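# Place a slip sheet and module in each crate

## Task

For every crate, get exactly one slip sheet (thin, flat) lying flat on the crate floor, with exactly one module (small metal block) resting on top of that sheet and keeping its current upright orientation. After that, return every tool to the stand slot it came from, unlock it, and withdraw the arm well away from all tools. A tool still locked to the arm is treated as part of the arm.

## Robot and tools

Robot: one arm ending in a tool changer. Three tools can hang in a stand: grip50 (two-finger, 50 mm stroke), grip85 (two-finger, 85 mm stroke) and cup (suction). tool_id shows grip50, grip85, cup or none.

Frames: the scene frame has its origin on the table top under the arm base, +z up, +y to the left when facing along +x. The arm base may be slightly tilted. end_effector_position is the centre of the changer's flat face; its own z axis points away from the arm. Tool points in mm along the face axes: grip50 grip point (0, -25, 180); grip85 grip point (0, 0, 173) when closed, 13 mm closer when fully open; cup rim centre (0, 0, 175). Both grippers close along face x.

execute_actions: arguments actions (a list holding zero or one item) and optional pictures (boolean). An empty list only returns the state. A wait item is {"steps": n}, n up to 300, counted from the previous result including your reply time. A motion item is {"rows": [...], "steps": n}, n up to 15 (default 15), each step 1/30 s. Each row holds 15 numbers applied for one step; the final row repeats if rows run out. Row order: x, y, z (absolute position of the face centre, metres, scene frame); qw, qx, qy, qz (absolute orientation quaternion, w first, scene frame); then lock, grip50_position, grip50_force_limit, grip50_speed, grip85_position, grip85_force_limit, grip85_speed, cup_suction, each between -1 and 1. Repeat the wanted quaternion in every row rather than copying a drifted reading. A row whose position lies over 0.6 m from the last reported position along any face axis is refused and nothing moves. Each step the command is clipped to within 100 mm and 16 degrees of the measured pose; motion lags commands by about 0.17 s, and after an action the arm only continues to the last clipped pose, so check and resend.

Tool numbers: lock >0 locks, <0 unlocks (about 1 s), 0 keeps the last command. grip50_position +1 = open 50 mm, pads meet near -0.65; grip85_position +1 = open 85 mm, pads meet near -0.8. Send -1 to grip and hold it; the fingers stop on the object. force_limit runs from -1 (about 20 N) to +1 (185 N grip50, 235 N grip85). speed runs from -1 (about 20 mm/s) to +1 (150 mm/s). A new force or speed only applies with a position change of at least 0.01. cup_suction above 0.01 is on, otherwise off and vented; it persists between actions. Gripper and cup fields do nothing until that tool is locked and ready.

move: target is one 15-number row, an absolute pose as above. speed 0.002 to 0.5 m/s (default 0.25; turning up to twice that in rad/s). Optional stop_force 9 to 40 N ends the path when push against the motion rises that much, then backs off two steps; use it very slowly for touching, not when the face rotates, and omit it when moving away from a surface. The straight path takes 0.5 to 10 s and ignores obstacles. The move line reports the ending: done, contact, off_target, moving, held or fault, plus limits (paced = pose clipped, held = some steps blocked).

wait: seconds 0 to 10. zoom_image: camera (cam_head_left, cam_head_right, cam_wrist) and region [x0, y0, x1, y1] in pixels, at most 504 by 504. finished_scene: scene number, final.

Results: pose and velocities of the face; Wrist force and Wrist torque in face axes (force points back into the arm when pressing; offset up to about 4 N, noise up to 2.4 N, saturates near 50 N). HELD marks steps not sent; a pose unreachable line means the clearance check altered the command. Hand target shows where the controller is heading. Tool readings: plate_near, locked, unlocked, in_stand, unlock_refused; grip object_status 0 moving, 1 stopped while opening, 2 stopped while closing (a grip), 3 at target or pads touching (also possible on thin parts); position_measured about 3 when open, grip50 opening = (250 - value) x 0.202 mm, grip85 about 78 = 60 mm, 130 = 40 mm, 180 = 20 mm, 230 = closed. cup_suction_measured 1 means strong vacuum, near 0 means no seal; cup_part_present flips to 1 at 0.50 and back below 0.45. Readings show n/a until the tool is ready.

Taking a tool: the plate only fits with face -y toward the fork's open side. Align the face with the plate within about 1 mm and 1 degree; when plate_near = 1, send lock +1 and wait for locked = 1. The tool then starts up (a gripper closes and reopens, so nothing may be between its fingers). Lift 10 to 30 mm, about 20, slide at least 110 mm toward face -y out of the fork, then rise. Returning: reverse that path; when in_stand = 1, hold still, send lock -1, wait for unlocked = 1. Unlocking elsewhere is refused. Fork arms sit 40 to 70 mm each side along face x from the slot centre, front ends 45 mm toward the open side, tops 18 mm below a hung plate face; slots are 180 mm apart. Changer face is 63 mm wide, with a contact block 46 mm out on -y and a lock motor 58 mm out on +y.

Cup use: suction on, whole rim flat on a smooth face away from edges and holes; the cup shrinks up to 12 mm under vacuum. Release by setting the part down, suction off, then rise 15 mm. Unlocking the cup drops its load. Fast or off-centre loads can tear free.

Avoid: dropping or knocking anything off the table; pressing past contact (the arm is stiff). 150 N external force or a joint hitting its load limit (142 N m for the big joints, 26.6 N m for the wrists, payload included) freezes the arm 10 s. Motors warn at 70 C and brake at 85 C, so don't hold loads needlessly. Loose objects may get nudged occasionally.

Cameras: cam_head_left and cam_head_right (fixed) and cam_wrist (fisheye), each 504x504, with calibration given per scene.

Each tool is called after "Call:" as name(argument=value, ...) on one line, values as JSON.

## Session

Call:
execute_actions(actions=[])

Scene clock: 0.00 s of 9600.00 s.
end_effector_position=(+0.1320, -0.4269, +0.2152) locked=0 unlocked=1 plate_near=0 in_stand=0 unlock_refused=0 tool_id=none grip50_position_measured=n/a grip50_object_status=n/a grip85_position_measured=n/a grip85_object_status=n/a cup_suction_measured=n/a cup_part_present=n/a end_effector_quat_wxyz=(+0.239, +0.936, +0.257, -0.001) end_effector_velocity=(+0.000, +0.000, +0.000) end_effector_angular_velocity=(+0.000, -0.000, +0.000)
Joint positions: [-1.621 -1.345  2.486 -3.173 -1.422 -2.13 ]
Joint velocities: [ 0.001 -0.     0.     0.     0.     0.001]
Wrist force (N, on the end effector, along its own x y z axes, offset not removed): no reading
Wrist torque (N m, same axes, about the end effector's origin, offset not removed): no reading
Hand target: +0.132, -0.427, +0.215; +0.239, +0.936, +0.257, -0.001
camera_calibration (this result's frames):
cam_wrist: T_world_to_cam=[[0.863363, 0.487739, -0.129287, 0.12521], [0.431153, -0.579985, 0.691176, -0.39772], [0.262129, -0.652478, -0.711028, -0.1102], [0, 0, 0, 1]] pos_world=[0.0922623, -0.363644, 0.212727]

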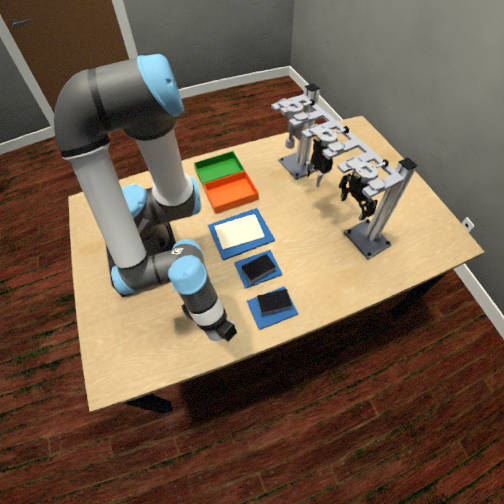

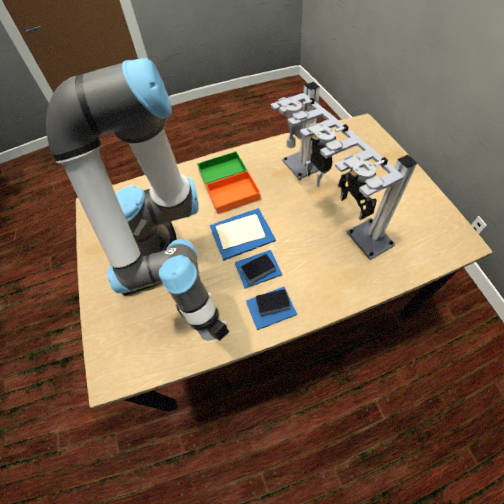

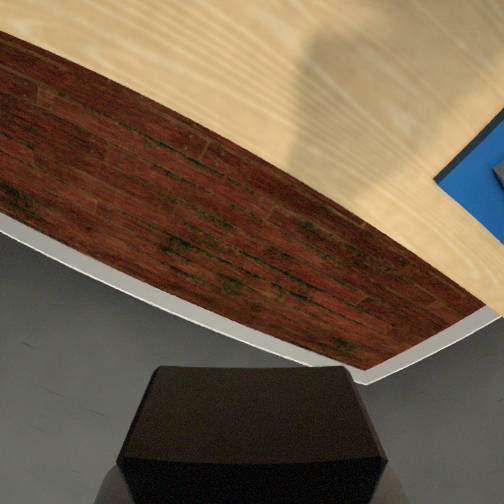

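Call:
move(target=[0.35,-0.2,0.45,0,0.7071,0.7071,0,0,1,0,0,1,0,0,0])

Call:
move(target=[0.43,0.05,0.5,0,0.7071,0.7071,0,0,1,0,0,1,0,0,0])

Call:
zoom_image(camera="cam_wrist", region=[0, 40, 504, 260])

Call:
move(target=[0.61,0.155,0.45,0,0.6737,0.739,0,0,1,0,0,1,0,0,0])

Scene clock: 7.97 s of 9600.00 s.
end_effector_position=(+0.3499, -0.1995, +0.4501) locked=0 unlocked=1 plate_near=0 in_stand=0 unlock_refused=0 tool_id=none grip50_position_measured=n/a grip50_object_status=n/a grip85_position_measured=n/a grip85_object_status=n/a cup_suction_measured=n/a cup_part_present=n/a end_effector_quat_wxyz=(-0.000, +0.708, +0.707, +0.000) end_effector_velocity=(+0.002, +0.001, +0.001) end_effector_angular_velocity=(+0.003, +0.004, +0.005)
Joint positions: [-0.847 -1.828  1.97  -1.713 -1.57  -2.425]
Joint velocities: [ 0.005  0.004 -0.007  0.007 -0.001 -0.   ]
Wrist force (N, on the end effector, along its own x y z axes, offset not removed): [3.1 -1.8 -0.9]
Wrist torque (N m, same axes, about the end effector's origin, offset not removed): [-0.24 -0.38 -0.10]
Hand target: +0.350, -0.199, +0.450; -0.001, +0.707, +0.707, +0.000
Off the commanded pose: 0.001 m, 0 deg.
move: done
camera_calibration (this result's frames):
cam_wrist: T_world_to_cam=[[-0.00840173, 0.999965, -0.000177058, 0.205603], [0.953941, 0.00806814, 0.299886, -0.41162], [0.299877, 0.00235066, -0.953975, 0.374924], [0, 0, 0, 1]] pos_world=[0.281958, -0.203156, 0.481144]

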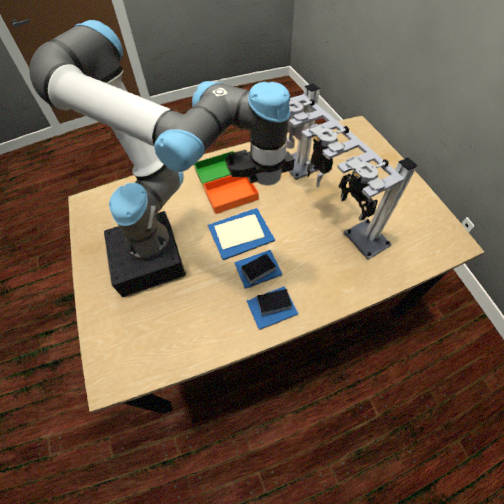

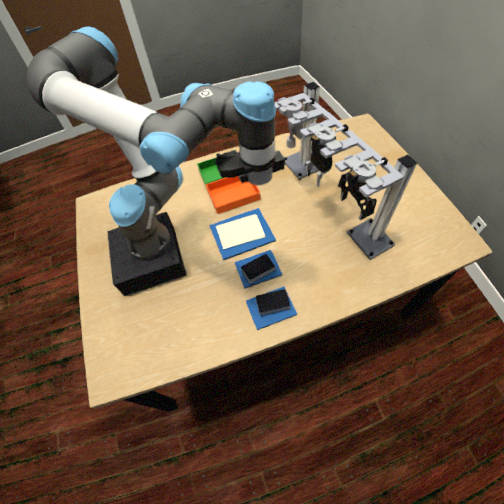

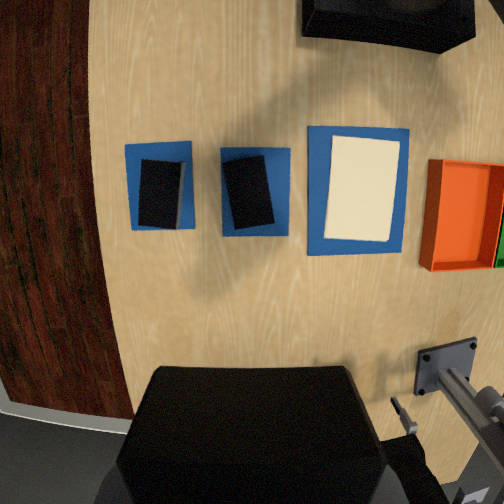

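Scene clock: 9.73 s of 9600.00 s.
end_effector_position=(+0.4297, +0.0498, +0.5000) locked=0 unlocked=1 plate_near=0 in_stand=0 unlock_refused=0 tool_id=none grip50_position_measured=n/a grip50_object_status=n/a grip85_position_measured=n/a grip85_object_status=n/a cup_suction_measured=n/a cup_part_present=n/a end_effector_quat_wxyz=(-0.001, +0.707, +0.707, +0.000) end_effector_velocity=(+0.001, +0.003, +0.001) end_effector_angular_velocity=(-0.001, +0.001, +0.000)
Joint positions: [-0.189 -1.761  1.792 -1.601 -1.57  -1.769]
Joint velocities: [ 0.008  0.004 -0.006  0.002 -0.001  0.008]
Wrist force (N, on the end effector, along its own x y z axes, offset not removed): [3.0 0.0 -1.9]
Wrist torque (N m, same axes, about the end effector's origin, offset not removed): [-0.13 -0.39 -0.02]
Hand target: +0.430, +0.050, +0.500; -0.001, +0.707, +0.707, +0.000
Off the commanded pose: 0.000 m, 0 deg.
move: done
camera_calibration (this result's frames):
cam_wrist: T_world_to_cam=[[-0.0101209, 0.999949, 0.0000852962, -0.0424002], [0.954065, 0.00963097, 0.299446, -0.504625], [0.29943, 0.00311205, -0.954113, 0.398185], [0, 0, 0, 1]] pos_world=[0.361787, 0.0460189, 0.531025]

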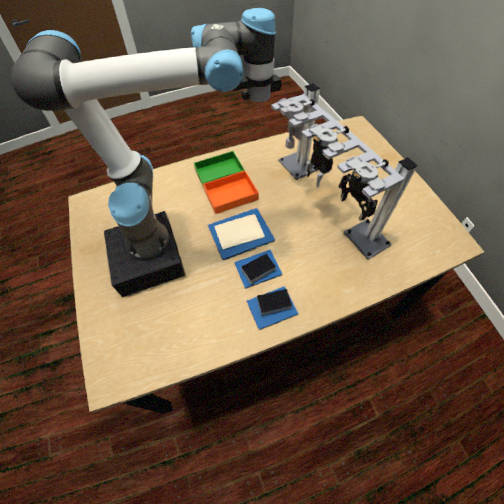

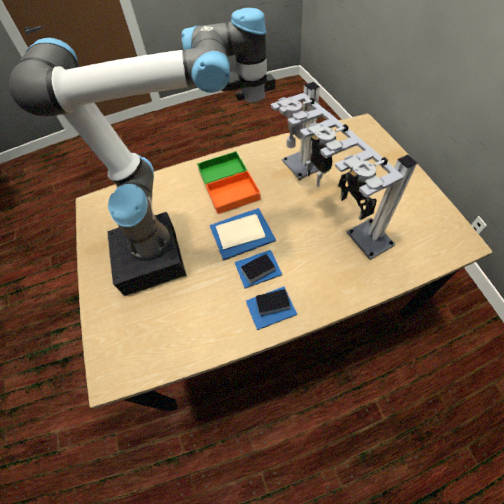

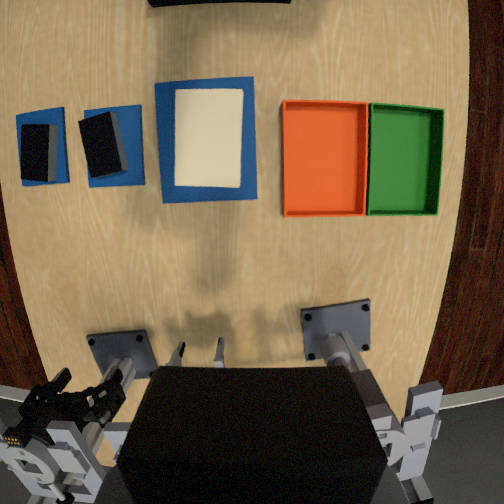

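Region (0, 40, 504, 260) of cam_wrist's 504x504 image, scaled by 1.000; it fills the top 220 rows of this view, and the rest is white.

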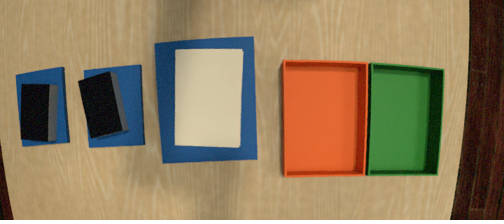

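Scene clock: 11.30 s of 9600.00 s.
end_effector_position=(+0.6097, +0.1548, +0.4501) locked=0 unlocked=1 plate_near=0 in_stand=0 unlock_refused=0 tool_id=none grip50_position_measured=n/a grip50_object_status=n/a grip85_position_measured=n/a grip85_object_status=n/a cup_suction_measured=n/a cup_part_present=n/a end_effector_quat_wxyz=(-0.000, +0.674, +0.739, -0.000) end_effector_velocity=(+0.002, +0.002, -0.001) end_effector_angular_velocity=(+0.000, +0.001, +0.002)
Joint positions: [ 0.044 -1.27   1.399 -1.7   -1.571 -1.628]
Joint velocities: [ 0.003  0.006 -0.007  0.002  0.     0.001]
Wrist force (N, on the end effector, along its own x y z axes, offset not removed): [0.3 -1.1 -2.5]
Wrist torque (N m, same axes, about the end effector's origin, offset not removed): [-0.20 -0.13 -0.02]
Hand target: +0.610, +0.155, +0.450; -0.000, +0.674, +0.739, -0.000
Off the commanded pose: 0.000 m, 0 deg.
move: done
camera_calibration (this result's frames):
cam_wrist: T_world_to_cam=[[-0.102119, 0.994772, -0.000663022, -0.0883697], [0.949006, 0.0976209, 0.299763, -0.673182], [0.29826, 0.0299823, -0.954014, 0.292888], [0, 0, 0, 1]] pos_world=[0.542473, 0.144843, 0.481155]

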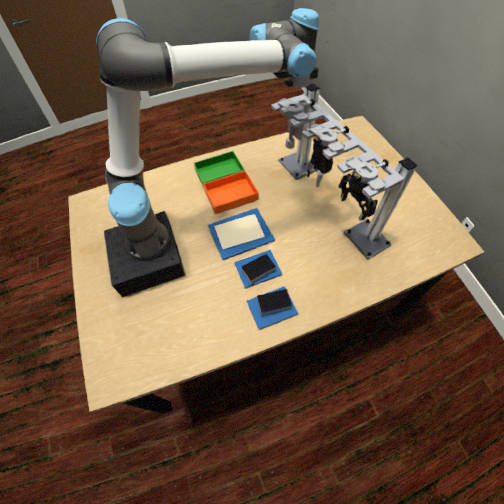

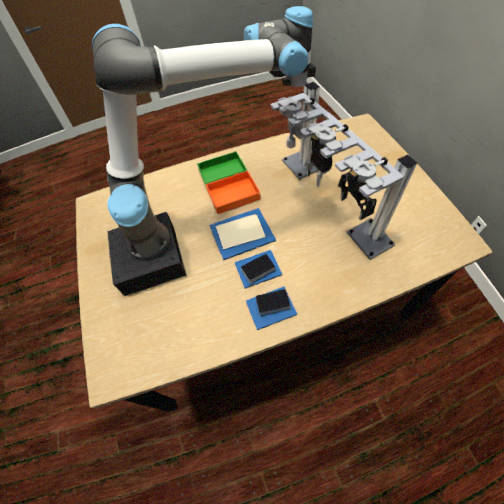

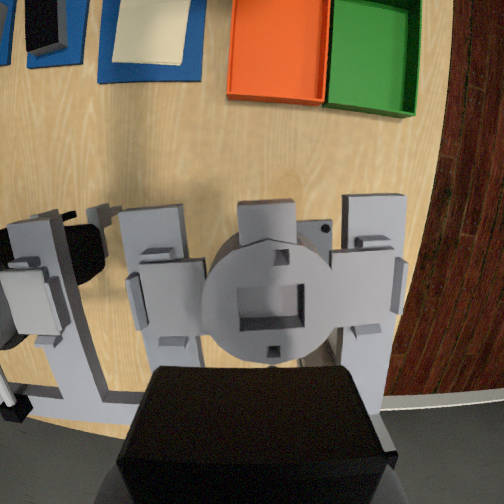

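Call:
move(target=[0.603,0.1615,0.398,0,0.6481,0.7615,0,0,1,0,0,1,0,0,0], speed=0.1)

Scene clock: 18.43 s of 9600.00 s.
end_effector_position=(+0.6031, +0.1615, +0.3983) locked=0 unlocked=1 plate_near=0 in_stand=0 unlock_refused=0 tool_id=none grip50_position_measured=n/a grip50_object_status=n/a grip85_position_measured=n/a grip85_object_status=n/a cup_suction_measured=n/a cup_part_present=n/a end_effector_quat_wxyz=(-0.000, +0.648, +0.761, -0.000) end_effector_velocity=(-0.000, -0.000, -0.002) end_effector_angular_velocity=(+0.001, -0.000, +0.003)
Joint positions: [ 0.056 -1.257  1.517 -1.83  -1.571 -1.684]
Joint velocities: [-0.     0.001  0.005 -0.007  0.001 -0.003]
Wrist force (N, on the end effector, along its own x y z axes, offset not removed): [1.2 0.6 -0.4]
Wrist torque (N m, same axes, about the end effector's origin, offset not removed): [-0.19 -0.08 -0.06]
Hand target: +0.603, +0.162, +0.398; -0.000, +0.648, +0.762, -0.000
Off the commanded pose: 0.000 m, 0 deg.
move: done
camera_calibration (this result's frames):
cam_wrist: T_world_to_cam=[[-0.169332, 0.985559, -0.0009429, -0.0535392], [0.940149, 0.161817, 0.299893, -0.657095], [0.295715, 0.0498952, -0.953972, 0.243535], [0, 0, 0, 1]] pos_world=[0.536684, 0.146944, 0.429334]

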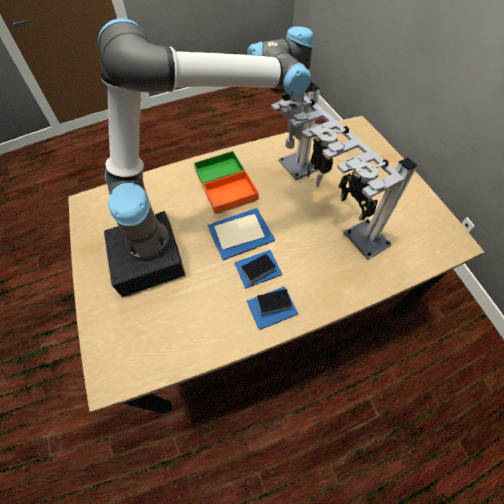

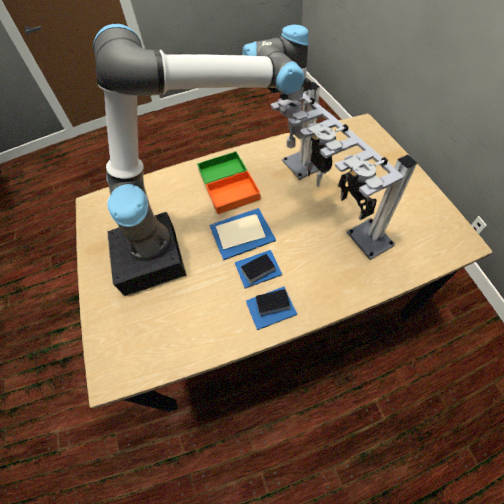

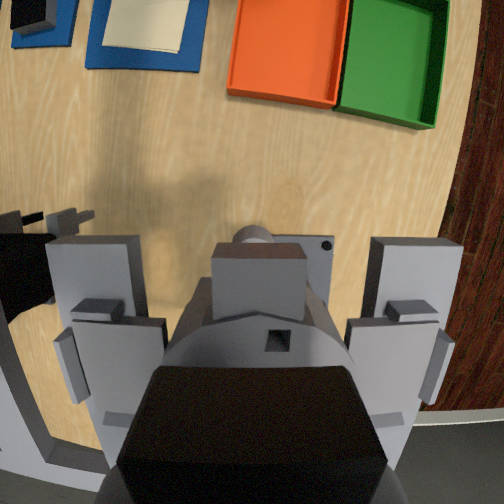

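Call:
move(target=[0.6028,0.1625,0.374,0,0.6468,0.7627,0,0,1,0,0,1,0,0,0], speed=0.05)

Call:
move(target=[0.6028,0.1625,0.35,0,0.6468,0.7627,0,0,1,0,0,1,0,0,0], speed=0.003, stop_force=12)

Scene clock: 24.90 s of 9600.00 s.
end_effector_position=(+0.6028, +0.1625, +0.3744) locked=0 unlocked=1 plate_near=0 in_stand=0 unlock_refused=0 tool_id=none grip50_position_measured=n/a grip50_object_status=n/a grip85_position_measured=n/a grip85_object_status=n/a cup_suction_measured=n/a cup_part_present=n/a end_effector_quat_wxyz=(-0.000, +0.647, +0.763, -0.000) end_effector_velocity=(+0.000, +0.001, -0.003) end_effector_angular_velocity=(+0.001, +0.000, +0.001)
Joint positions: [ 0.057 -1.241  1.559 -1.888 -1.571 -1.687]
Joint velocities: [ 0.001  0.003  0.005 -0.008  0.001 -0.001]
Wrist force (N, on the end effector, along its own x y z axes, offset not removed): [1.7 -1.2 -0.5]
Wrist torque (N m, same axes, about the end effector's origin, offset not removed): [-0.12 -0.16 -0.05]
Hand target: +0.603, +0.163, +0.374; -0.000, +0.647, +0.763, -0.000
Off the commanded pose: 0.000 m, 0 deg.
move: done
camera_calibration (this result's frames):
cam_wrist: T_world_to_cam=[[-0.173157, 0.984894, -0.00087654, -0.0522362], [0.939496, 0.165443, 0.299959, -0.650033], [0.295572, 0.0511166, -0.953952, 0.22061], [0, 0, 0, 1]] pos_world=[0.536452, 0.147714, 0.405389]

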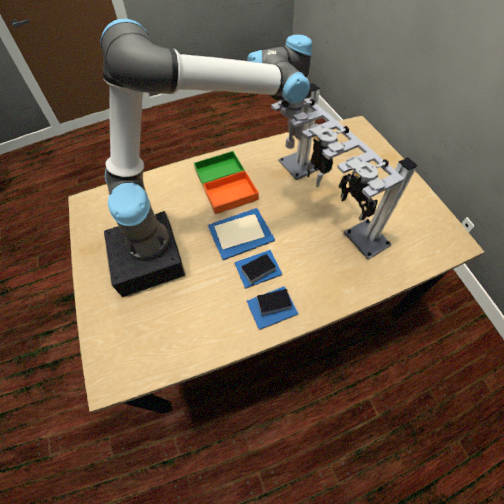

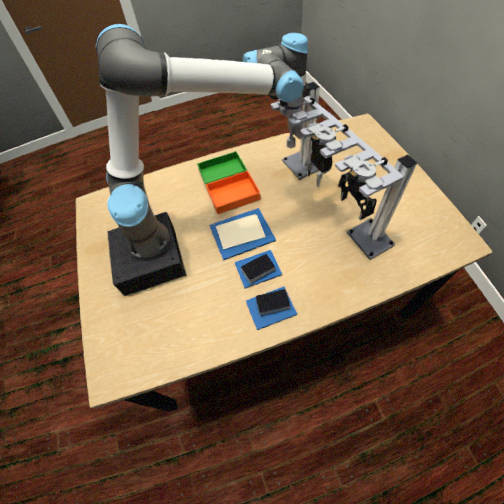

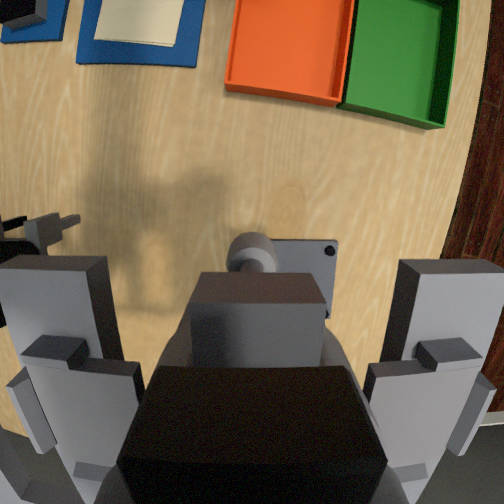

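Scene clock: 29.60 s of 9600.00 s.
end_effector_position=(+0.6029, +0.1625, +0.3614) locked=0 unlocked=1 plate_near=1 in_stand=1 unlock_refused=0 tool_id=none grip50_position_measured=n/a grip50_object_status=n/a grip85_position_measured=n/a grip85_object_status=n/a cup_suction_measured=n/a cup_part_present=n/a end_effector_quat_wxyz=(+0.000, +0.647, +0.763, +0.000) end_effector_velocity=(-0.000, +0.000, -0.001) end_effector_angular_velocity=(+0.000, +0.004, -0.000)
Joint positions: [ 0.057 -1.231  1.58  -1.92  -1.571 -1.687]
Joint velocities: [0.    0.001 0.    0.003 0.    0.   ]
Wrist force (N, on the end effector, along its own x y z axes, offset not removed): [2.4 -3.2 -22.7]
Wrist torque (N m, same axes, about the end effector's origin, offset not removed): [-0.60 0.24 -0.12]
Hand target: +0.603, +0.162, +0.362; +0.000, +0.647, +0.763, +0.000
Off the commanded pose: 0.011 m, 0 deg.
move: contact
camera_calibration (this result's frames):
cam_wrist: T_world_to_cam=[[-0.173187, 0.984889, -0.000911117, -0.0522224], [0.939409, 0.165468, 0.30022, -0.646222], [0.295834, 0.0511384, -0.953869, 0.208074], [0, 0, 0, 1]] pos_world=[0.536467, 0.147721, 0.392437]

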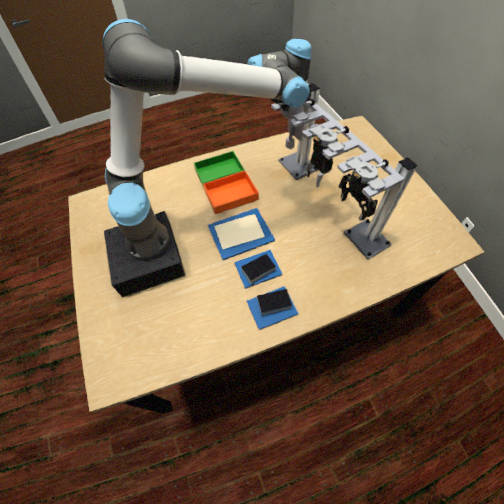

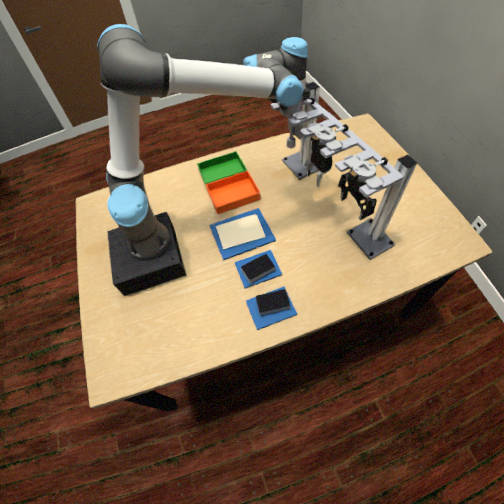

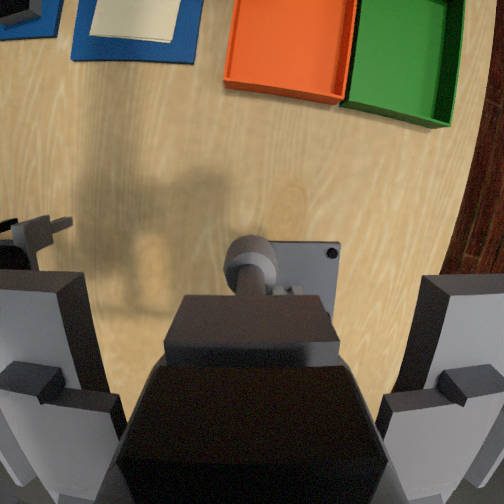

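Call:
execute_actions(actions=[{"rows":[[0.6028,0.1625,0.3618,0,0.6468,0.7627,0,1,1,0,0,1,0,0,0]]}], pictures=false)

Call:
execute_actions(actions=[{"steps":25}], pictures=false)

Call:
move(target=[0.6028,0.1625,0.3815,0,0.6468,0.7627,0,0,1,0,0,1,0,0,0], speed=0.05)

Call:
move(target=[0.4746,0.1413,0.3815,0,0.6468,0.7627,0,0,1,0,0,1,0,0,0], speed=0.15)

Call:
move(target=[0.322,-0.024,0.21,0,0.7224,0.6915,0,0,1,0,0,1,0,0,0])

Scene clock: 44.03 s of 9600.00 s.
end_effector_position=(+0.6028, +0.1625, +0.3618) locked=0 unlocked=0 plate_near=1 in_stand=1 unlock_refused=0 tool_id=none grip50_position_measured=n/a grip50_object_status=n/a grip85_position_measured=n/a grip85_object_status=n/a cup_suction_measured=n/a cup_part_present=n/a end_effector_quat_wxyz=(-0.000, +0.647, +0.763, -0.000) end_effector_velocity=(+0.000, -0.000, +0.001) end_effector_angular_velocity=(+0.001, +0.000, -0.000)
Joint positions: [ 0.057 -1.232  1.579 -1.919 -1.571 -1.687]
Joint velocities: [-0.001 -0.001 -0.001  0.001  0.001 -0.   ]
Wrist force (N, on the end effector, along its own x y z axes, offset not removed): [1.4 1.8 -2.8]
Wrist torque (N m, same axes, about the end effector's origin, offset not removed): [-0.21 -0.19 -0.12]
Hand target: +0.603, +0.162, +0.362; +0.000, +0.647, +0.763, -0.000
Off the commanded pose: 0.000 m, 0 deg.
Steps of this call (steps 1 to 418: nothing new was sent; steps 419 to 433: all 15 steps of this action). Readings (end_effector_position | what the end effector reports):
419: (+0.6029, +0.1625, +0.3616) | locked=0 unlocked=0 plate_near=1 in_stand=1 unlock_refused=0 tool_id=none grip50_position_measured=n/a grip50_object_status=n/a grip85_position_measured=n/a grip85_object_status=n/a cup_suction_measured=n/a cup_part_present=n/a
420: (+0.6029, +0.1625, +0.3616) | locked=0 unlocked=0 plate_near=1 in_stand=1 unlock_refused=0 tool_id=none grip50_position_measured=n/a grip50_object_status=n/a grip85_position_measured=n/a grip85_object_status=n/a cup_suction_measured=n/a cup_part_present=n/a
422: (+0.6029, +0.1625, +0.3617) | locked=0 unlocked=0 plate_near=1 in_stand=1 unlock_refused=0 tool_id=none grip50_position_measured=n/a grip50_object_status=n/a grip85_position_measured=n/a grip85_object_status=n/a cup_suction_measured=n/a cup_part_present=n/a
426: (+0.6028, +0.1625, +0.3617) | locked=0 unlocked=0 plate_near=1 in_stand=1 unlock_refused=0 tool_id=none grip50_position_measured=n/a grip50_object_status=n/a grip85_position_measured=n/a grip85_object_status=n/a cup_suction_measured=n/a cup_part_present=n/a
433: the state above

Scene clock: 44.87 s of 9600.00 s.
end_effector_position=(+0.6028, +0.1625, +0.3618) locked=1 unlocked=0 plate_near=1 in_stand=1 unlock_refused=0 tool_id=cup grip50_position_measured=n/a grip50_object_status=n/a grip85_position_measured=n/a grip85_object_status=n/a cup_suction_measured=n/a cup_part_present=n/a end_effector_quat_wxyz=(+0.000, +0.647, +0.763, +0.000) end_effector_velocity=(-0.000, +0.000, +0.000) end_effector_angular_velocity=(-0.000, +0.000, +0.001)
Joint positions: [ 0.057 -1.232  1.579 -1.919 -1.571 -1.687]
Joint velocities: [ 0.    -0.001  0.001  0.001 -0.    -0.001]
Wrist force (N, on the end effector, along its own x y z axes, offset not removed): [0.9 0.6 -5.7]
Wrist torque (N m, same axes, about the end effector's origin, offset not removed): [-0.21 0.14 -0.14]
Hand target: +0.603, +0.162, +0.362; +0.000, +0.647, +0.763, -0.000
Off the commanded pose: 0.000 m, 0 deg.
Steps of this call (steps 1 to 25: nothing new was sent). Readings (end_effector_position | what the end effector reports):
1: (+0.6028, +0.1625, +0.3618) | locked=0 unlocked=0 plate_near=1 in_stand=1 unlock_refused=0 tool_id=none grip50_position_measured=n/a grip50_object_status=n/a grip85_position_measured=n/a grip85_object_status=n/a cup_suction_measured=n/a cup_part_present=n/a
2: (+0.6028, +0.1625, +0.3618) | locked=0 unlocked=0 plate_near=1 in_stand=1 unlock_refused=0 tool_id=none grip50_position_measured=n/a grip50_object_status=n/a grip85_position_measured=n/a grip85_object_status=n/a cup_suction_measured=n/a cup_part_present=n/a
4: (+0.6028, +0.1625, +0.3618) | locked=0 unlocked=0 plate_near=1 in_stand=1 unlock_refused=0 tool_id=none grip50_position_measured=n/a grip50_object_status=n/a grip85_position_measured=n/a grip85_object_status=n/a cup_suction_measured=n/a cup_part_present=n/a
8: (+0.6028, +0.1625, +0.3618) | locked=0 unlocked=0 plate_near=1 in_stand=1 unlock_refused=0 tool_id=none grip50_position_measured=n/a grip50_object_status=n/a grip85_position_measured=n/a grip85_object_status=n/a cup_suction_measured=n/a cup_part_present=n/a
25: the state above

Scene clock: 45.73 s of 9600.00 s.
end_effector_position=(+0.6028, +0.1625, +0.3812) locked=1 unlocked=0 plate_near=1 in_stand=0 unlock_refused=0 tool_id=cup grip50_position_measured=n/a grip50_object_status=n/a grip85_position_measured=n/a grip85_object_status=n/a cup_suction_measured=0.00 cup_part_present=0 end_effector_quat_wxyz=(+0.000, +0.647, +0.763, +0.000) end_effector_velocity=(-0.000, +0.001, +0.002) end_effector_angular_velocity=(+0.001, +0.001, +0.001)
Joint positions: [ 0.057 -1.246  1.547 -1.872 -1.571 -1.687]
Joint velocities: [ 0.001 -0.002 -0.004  0.007  0.001  0.   ]
Wrist force (N, on the end effector, along its own x y z axes, offset not removed): [2.3 -2.1 -0.8]
Wrist torque (N m, same axes, about the end effector's origin, offset not removed): [-0.33 -0.24 0.02]
Hand target: +0.603, +0.162, +0.382; +0.000, +0.647, +0.763, +0.000
Off the commanded pose: 0.000 m, 0 deg.
move: done
camera_calibration (this result's frames):
cam_wrist: T_world_to_cam=[[-0.17321, 0.984884, -0.000890115, -0.0522157], [0.939467, 0.165494, 0.300023, -0.652032], [0.295635, 0.0511309, -0.953931, 0.227114], [0, 0, 0, 1]] pos_world=[0.536375, 0.147721, 0.41223]

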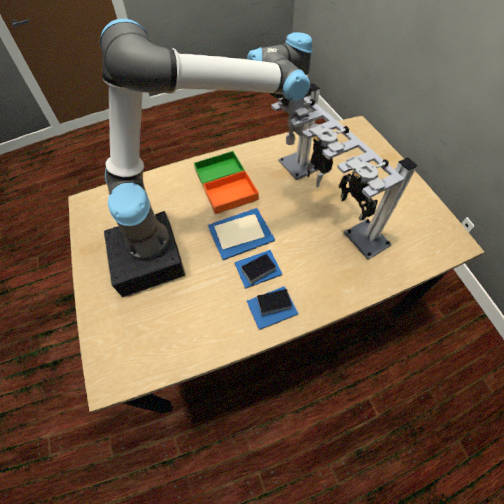

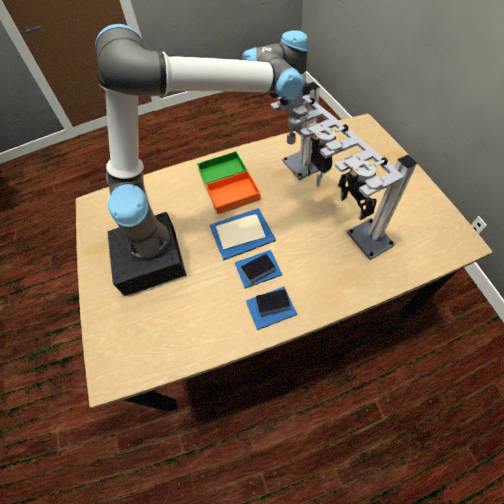

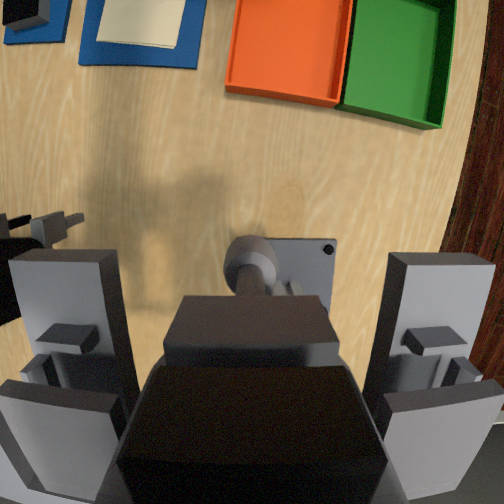

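Scene clock: 47.20 s of 9600.00 s.
end_effector_position=(+0.4750, +0.1414, +0.3814) locked=1 unlocked=0 plate_near=1 in_stand=0 unlock_refused=0 tool_id=cup grip50_position_measured=n/a grip50_object_status=n/a grip85_position_measured=n/a grip85_object_status=n/a cup_suction_measured=0.00 cup_part_present=0 end_effector_quat_wxyz=(+0.000, +0.647, +0.763, -0.000) end_effector_velocity=(-0.003, -0.001, +0.000) end_effector_angular_velocity=(-0.000, -0.001, -0.001)
Joint positions: [ 0.026 -1.546  1.906 -1.931 -1.571 -1.718]
Joint velocities: [-0.001 -0.007  0.007 -0.001 -0.    -0.   ]
Wrist force (N, on the end effector, along its own x y z axes, offset not removed): [1.9 0.9 -1.0]
Wrist torque (N m, same axes, about the end effector's origin, offset not removed): [-0.11 -0.25 -0.10]
Hand target: +0.475, +0.141, +0.381; +0.000, +0.647, +0.763, +0.000
Off the commanded pose: 0.000 m, 0 deg.
move: done
camera_calibration (this result's frames):
cam_wrist: T_world_to_cam=[[-0.173201, 0.984886, -0.000925614, -0.0535586], [0.939468, 0.165496, 0.300017, -0.528541], [0.295636, 0.0510937, -0.953933, 0.266184], [0, 0, 0, 1]] pos_world=[0.408577, 0.12662, 0.412443]

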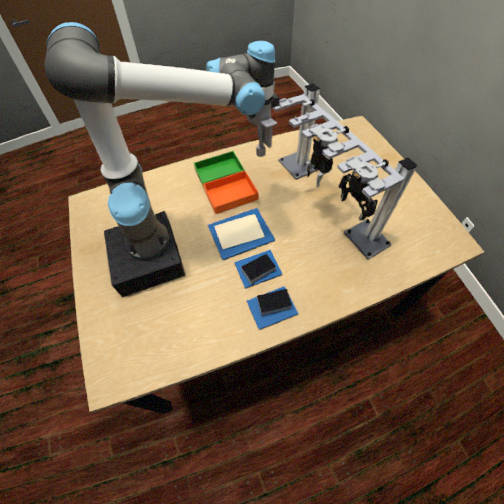

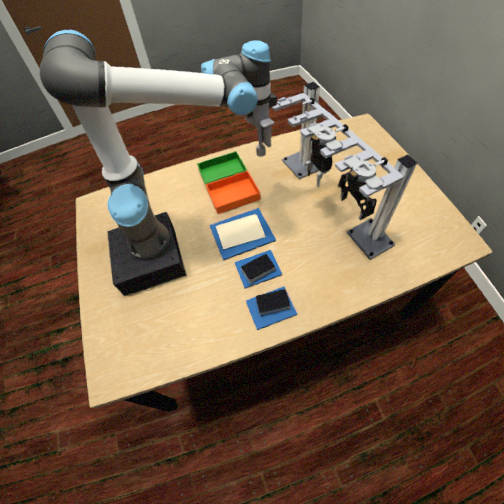

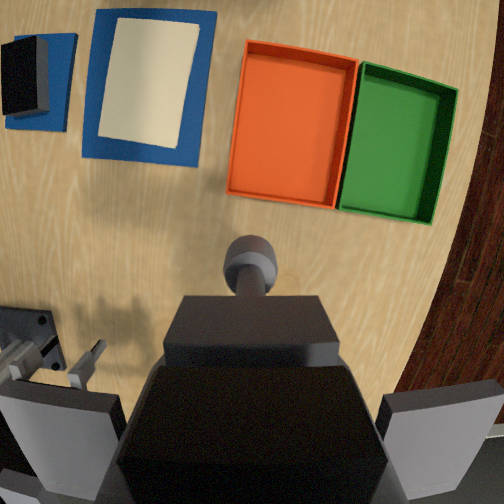

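Scene clock: 49.03 s of 9600.00 s.
end_effector_position=(+0.3225, -0.0240, +0.2099) locked=1 unlocked=0 plate_near=1 in_stand=0 unlock_refused=0 tool_id=cup grip50_position_measured=n/a grip50_object_status=n/a grip85_position_measured=n/a grip85_object_status=n/a cup_suction_measured=0.00 cup_part_present=0 end_effector_quat_wxyz=(+0.000, +0.722, +0.692, -0.000) end_effector_velocity=(-0.001, -0.002, -0.002) end_effector_angular_velocity=(+0.001, -0.001, -0.001)
Joint positions: [-0.49  -1.687  2.586 -2.471 -1.571 -2.026]
Joint velocities: [-0.008  0.002  0.005 -0.008  0.001 -0.007]
Wrist force (N, on the end effector, along its own x y z axes, offset not removed): [1.3 -0.1 -0.8]
Wrist torque (N m, same axes, about the end effector's origin, offset not removed): [-0.15 -0.13 -0.10]
Hand target: +0.322, -0.024, +0.210; +0.000, +0.722, +0.691, +0.000
Off the commanded pose: 0.000 m, 0 deg.
move: done
camera_calibration (this result's frames):
cam_wrist: T_world_to_cam=[[0.033608, 0.999434, -0.00141863, 0.0165349], [0.953264, -0.031629, 0.300479, -0.315736], [0.300264, -0.0114508, -0.953788, 0.153119], [0, 0, 0, 1]] pos_world=[0.254449, -0.0247586, 0.240938]

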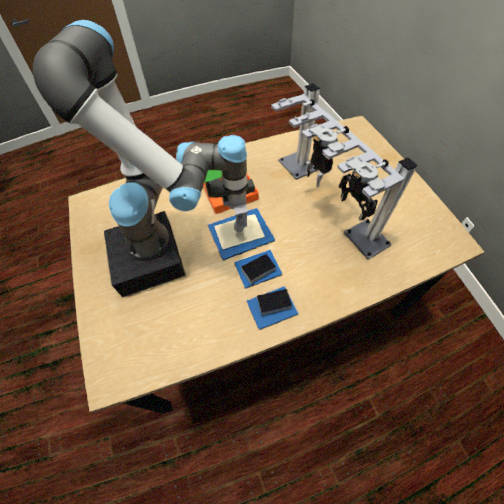

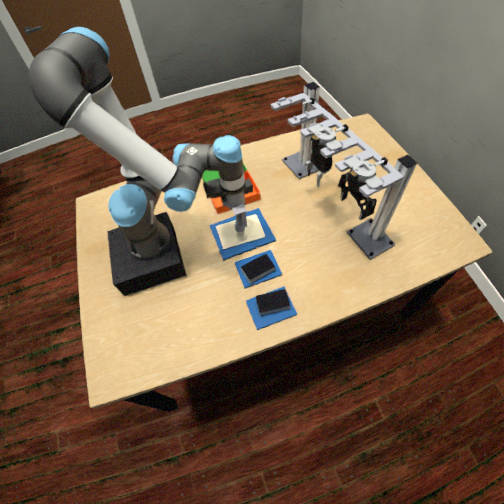

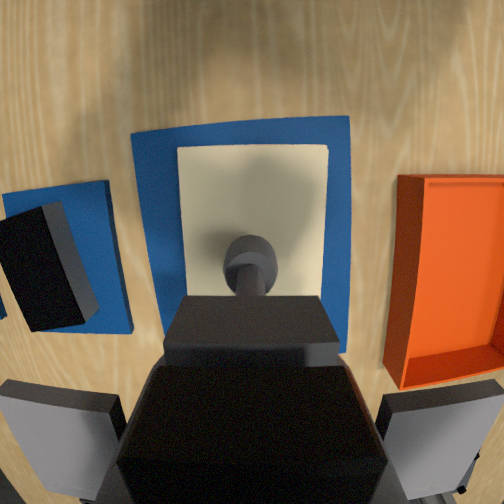

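Call:
move(target=[0.328,-0.023,0.20,0,0.7193,0.6947,0,0,1,0,0,1,0,0,0], speed=0.1)

Scene clock: 70.80 s of 9600.00 s.
end_effector_position=(+0.3278, -0.0230, +0.2003) locked=1 unlocked=0 plate_near=1 in_stand=0 unlock_refused=0 tool_id=cup grip50_position_measured=n/a grip50_object_status=n/a grip85_position_measured=n/a grip85_object_status=n/a cup_suction_measured=0.00 cup_part_present=0 end_effector_quat_wxyz=(-0.000, +0.719, +0.695, +0.000) end_effector_velocity=(+0.002, +0.001, -0.002) end_effector_angular_velocity=(+0.000, +0.000, +0.003)
Joint positions: [-0.479 -1.637  2.585 -2.519 -1.571 -2.024]
Joint velocities: [ 0.005  0.014 -0.001 -0.012 -0.     0.001]
Wrist force (N, on the end effector, along its own x y z axes, offset not removed): [2.3 0.8 -0.4]
Wrist torque (N m, same axes, about the end effector's origin, offset not removed): [-0.14 -0.33 -0.07]
Hand target: +0.328, -0.023, +0.200; -0.000, +0.719, +0.695, -0.000
Off the commanded pose: 0.000 m, 0 deg.
move: done
camera_calibration (this result's frames):
cam_wrist: T_world_to_cam=[[0.0250532, 0.999686, -0.000825063, 0.0180621], [0.953656, -0.0236521, 0.299969, -0.317747], [0.299856, -0.00830203, -0.953948, 0.142562], [0, 0, 0, 1]] pos_world=[0.259821, -0.0243882, 0.231326]

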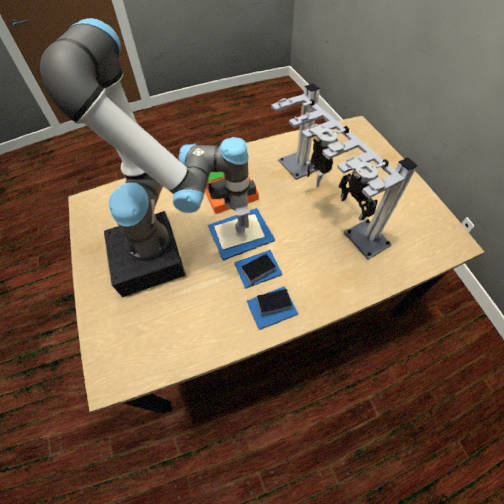

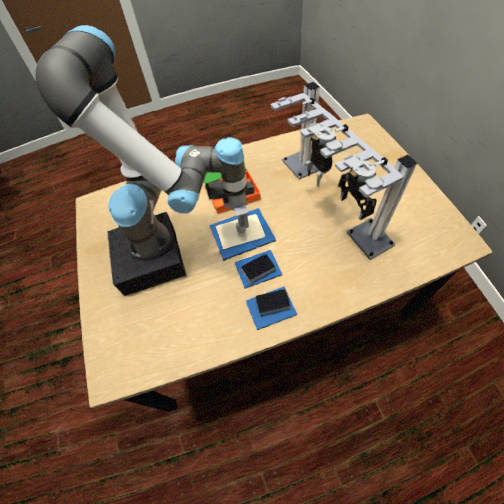

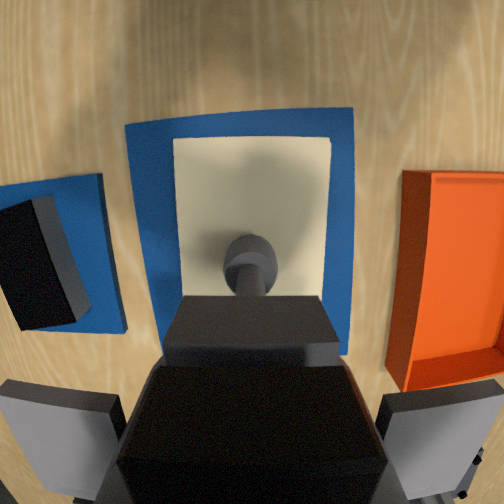

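Call:
move(target=[0.329,-0.0225,0.182,0,0.7193,0.6947,0,0,1,0,0,1,0,0,1], speed=0.015)

Call:
move(target=[0.329,-0.0225,0.25,0,0.7193,0.6947,0,0,1,0,0,1,0,0,1], speed=0.1)

Call:
move(target=[0.354,0.166,0.25,0,0.7071,0.7071,0,0,1,0,0,1,0,0,1], speed=0.2)

Scene clock: 78.70 s of 9600.00 s.
end_effector_position=(+0.3290, -0.0225, +0.1823) locked=1 unlocked=0 plate_near=1 in_stand=0 unlock_refused=0 tool_id=cup grip50_position_measured=n/a grip50_object_status=n/a grip85_position_measured=n/a grip85_object_status=n/a cup_suction_measured=0.98 cup_part_present=1 end_effector_quat_wxyz=(-0.000, +0.719, +0.695, -0.000) end_effector_velocity=(-0.000, +0.000, -0.003) end_effector_angular_velocity=(+0.000, +0.001, -0.000)
Joint positions: [-0.475 -1.566  2.602 -2.607 -1.571 -2.021]
Joint velocities: [ 0.001  0.012  0.003 -0.014 -0.     0.001]
Wrist force (N, on the end effector, along its own x y z axes, offset not removed): [1.4 -0.9 -2.1]
Wrist torque (N m, same axes, about the end effector's origin, offset not removed): [-0.10 -0.27 -0.06]
Hand target: +0.329, -0.023, +0.182; -0.000, +0.719, +0.695, -0.000
Off the commanded pose: 0.000 m, 0 deg.
move: done
camera_calibration (this result's frames):
cam_wrist: T_world_to_cam=[[0.0247866, 0.999692, -0.000854051, 0.0175983], [0.953668, -0.0233892, 0.299951, -0.313466], [0.299838, -0.00824924, -0.953954, 0.125081], [0, 0, 0, 1]] pos_world=[0.261002, -0.0238928, 0.213361]

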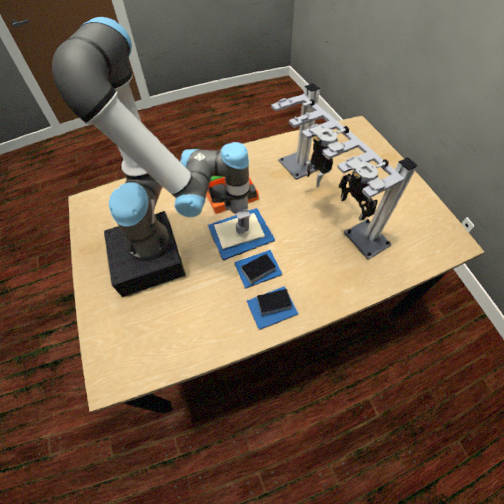

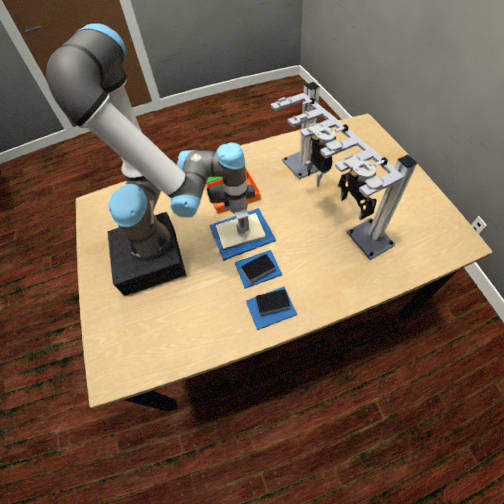

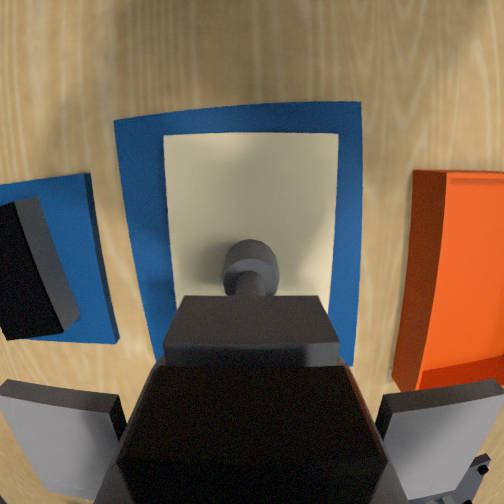

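Scene clock: 79.90 s of 9600.00 s.
end_effector_position=(+0.3289, -0.0224, +0.2498) locked=1 unlocked=0 plate_near=1 in_stand=0 unlock_refused=0 tool_id=cup grip50_position_measured=n/a grip50_object_status=n/a grip85_position_measured=n/a grip85_object_status=n/a cup_suction_measured=0.99 cup_part_present=1 end_effector_quat_wxyz=(+0.000, +0.719, +0.695, +0.000) end_effector_velocity=(-0.000, -0.000, +0.004) end_effector_angular_velocity=(+0.001, -0.000, +0.000)
Joint positions: [-0.475 -1.789  2.513 -2.296 -1.571 -2.02 ]
Joint velocities: [-0.001 -0.01  -0.006  0.016  0.001 -0.001]
Wrist force (N, on the end effector, along its own x y z axes, offset not removed): [1.0 0.3 -0.7]
Wrist torque (N m, same axes, about the end effector's origin, offset not removed): [-0.16 -0.09 -0.12]
Hand target: +0.329, -0.022, +0.250; +0.000, +0.719, +0.695, +0.000
Off the commanded pose: 0.000 m, 0 deg.
move: done
camera_calibration (this result's frames):
cam_wrist: T_world_to_cam=[[0.0247331, 0.999694, -0.00100565, 0.0176035], [0.953602, -0.0232908, 0.300168, -0.333643], [0.300052, -0.00838307, -0.953886, 0.189353], [0, 0, 0, 1]] pos_world=[0.260912, -0.0237816, 0.280788]

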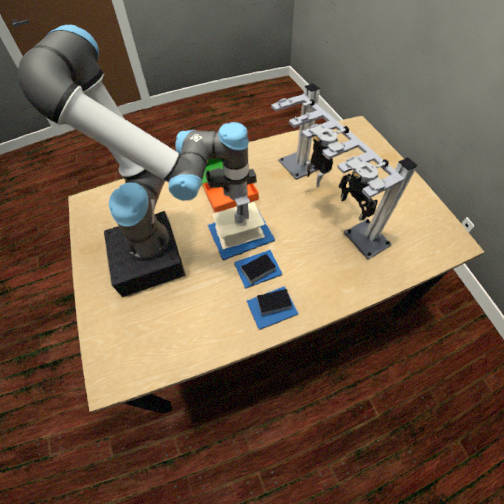

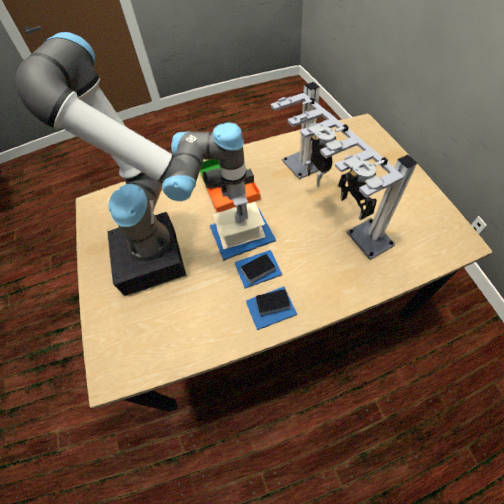

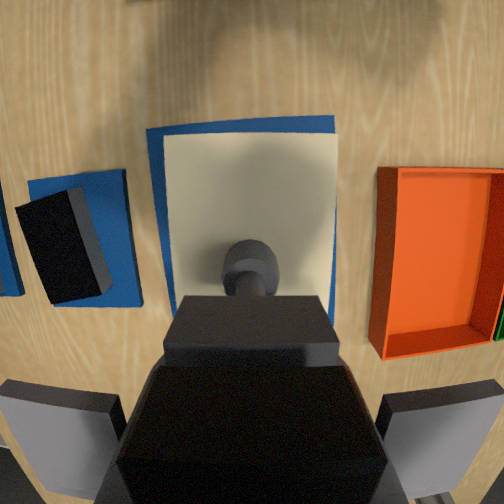

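Scene clock: 81.50 s of 9600.00 s.
end_effector_position=(+0.3539, +0.1659, +0.2500) locked=1 unlocked=0 plate_near=1 in_stand=0 unlock_refused=0 tool_id=cup grip50_position_measured=n/a grip50_object_status=n/a grip85_position_measured=n/a grip85_object_status=n/a cup_suction_measured=0.99 cup_part_present=1 end_effector_quat_wxyz=(-0.001, +0.707, +0.707, -0.000) end_effector_velocity=(+0.001, +0.002, +0.000) end_effector_angular_velocity=(-0.000, -0.002, -0.001)
Joint positions: [ 0.099 -1.612  2.369 -2.327 -1.57  -1.481]
Joint velocities: [ 0.007  0.005 -0.005 -0.002 -0.001  0.007]
Wrist force (N, on the end effector, along its own x y z axes, offset not removed): [1.3 -2.4 -1.1]
Wrist torque (N m, same axes, about the end effector's origin, offset not removed): [-0.35 -0.26 -0.08]
Hand target: +0.354, +0.166, +0.250; -0.000, +0.707, +0.707, -0.000
Off the commanded pose: 0.000 m, 0 deg.
move: done
camera_calibration (this result's frames):
cam_wrist: T_world_to_cam=[[-0.0100523, 0.999949, -0.00022833, -0.159238], [0.954127, 0.00966003, 0.299245, -0.358541], [0.299233, 0.00279026, -0.954176, 0.18222], [0, 0, 0, 1]] pos_world=[0.285967, 0.162185, 0.281126]

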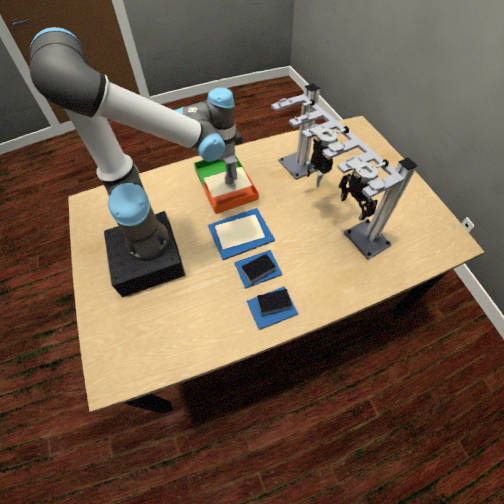

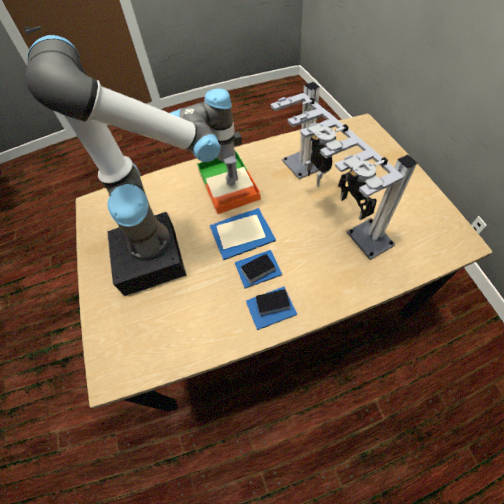

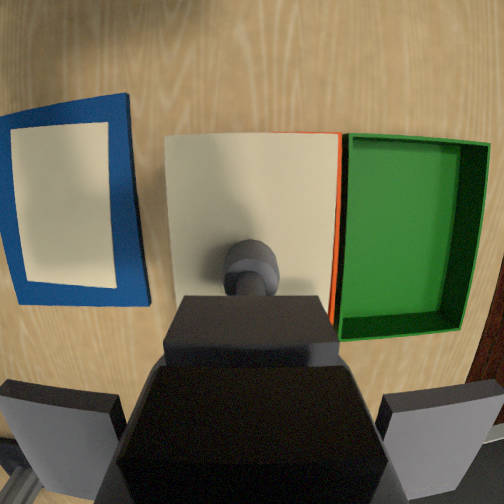

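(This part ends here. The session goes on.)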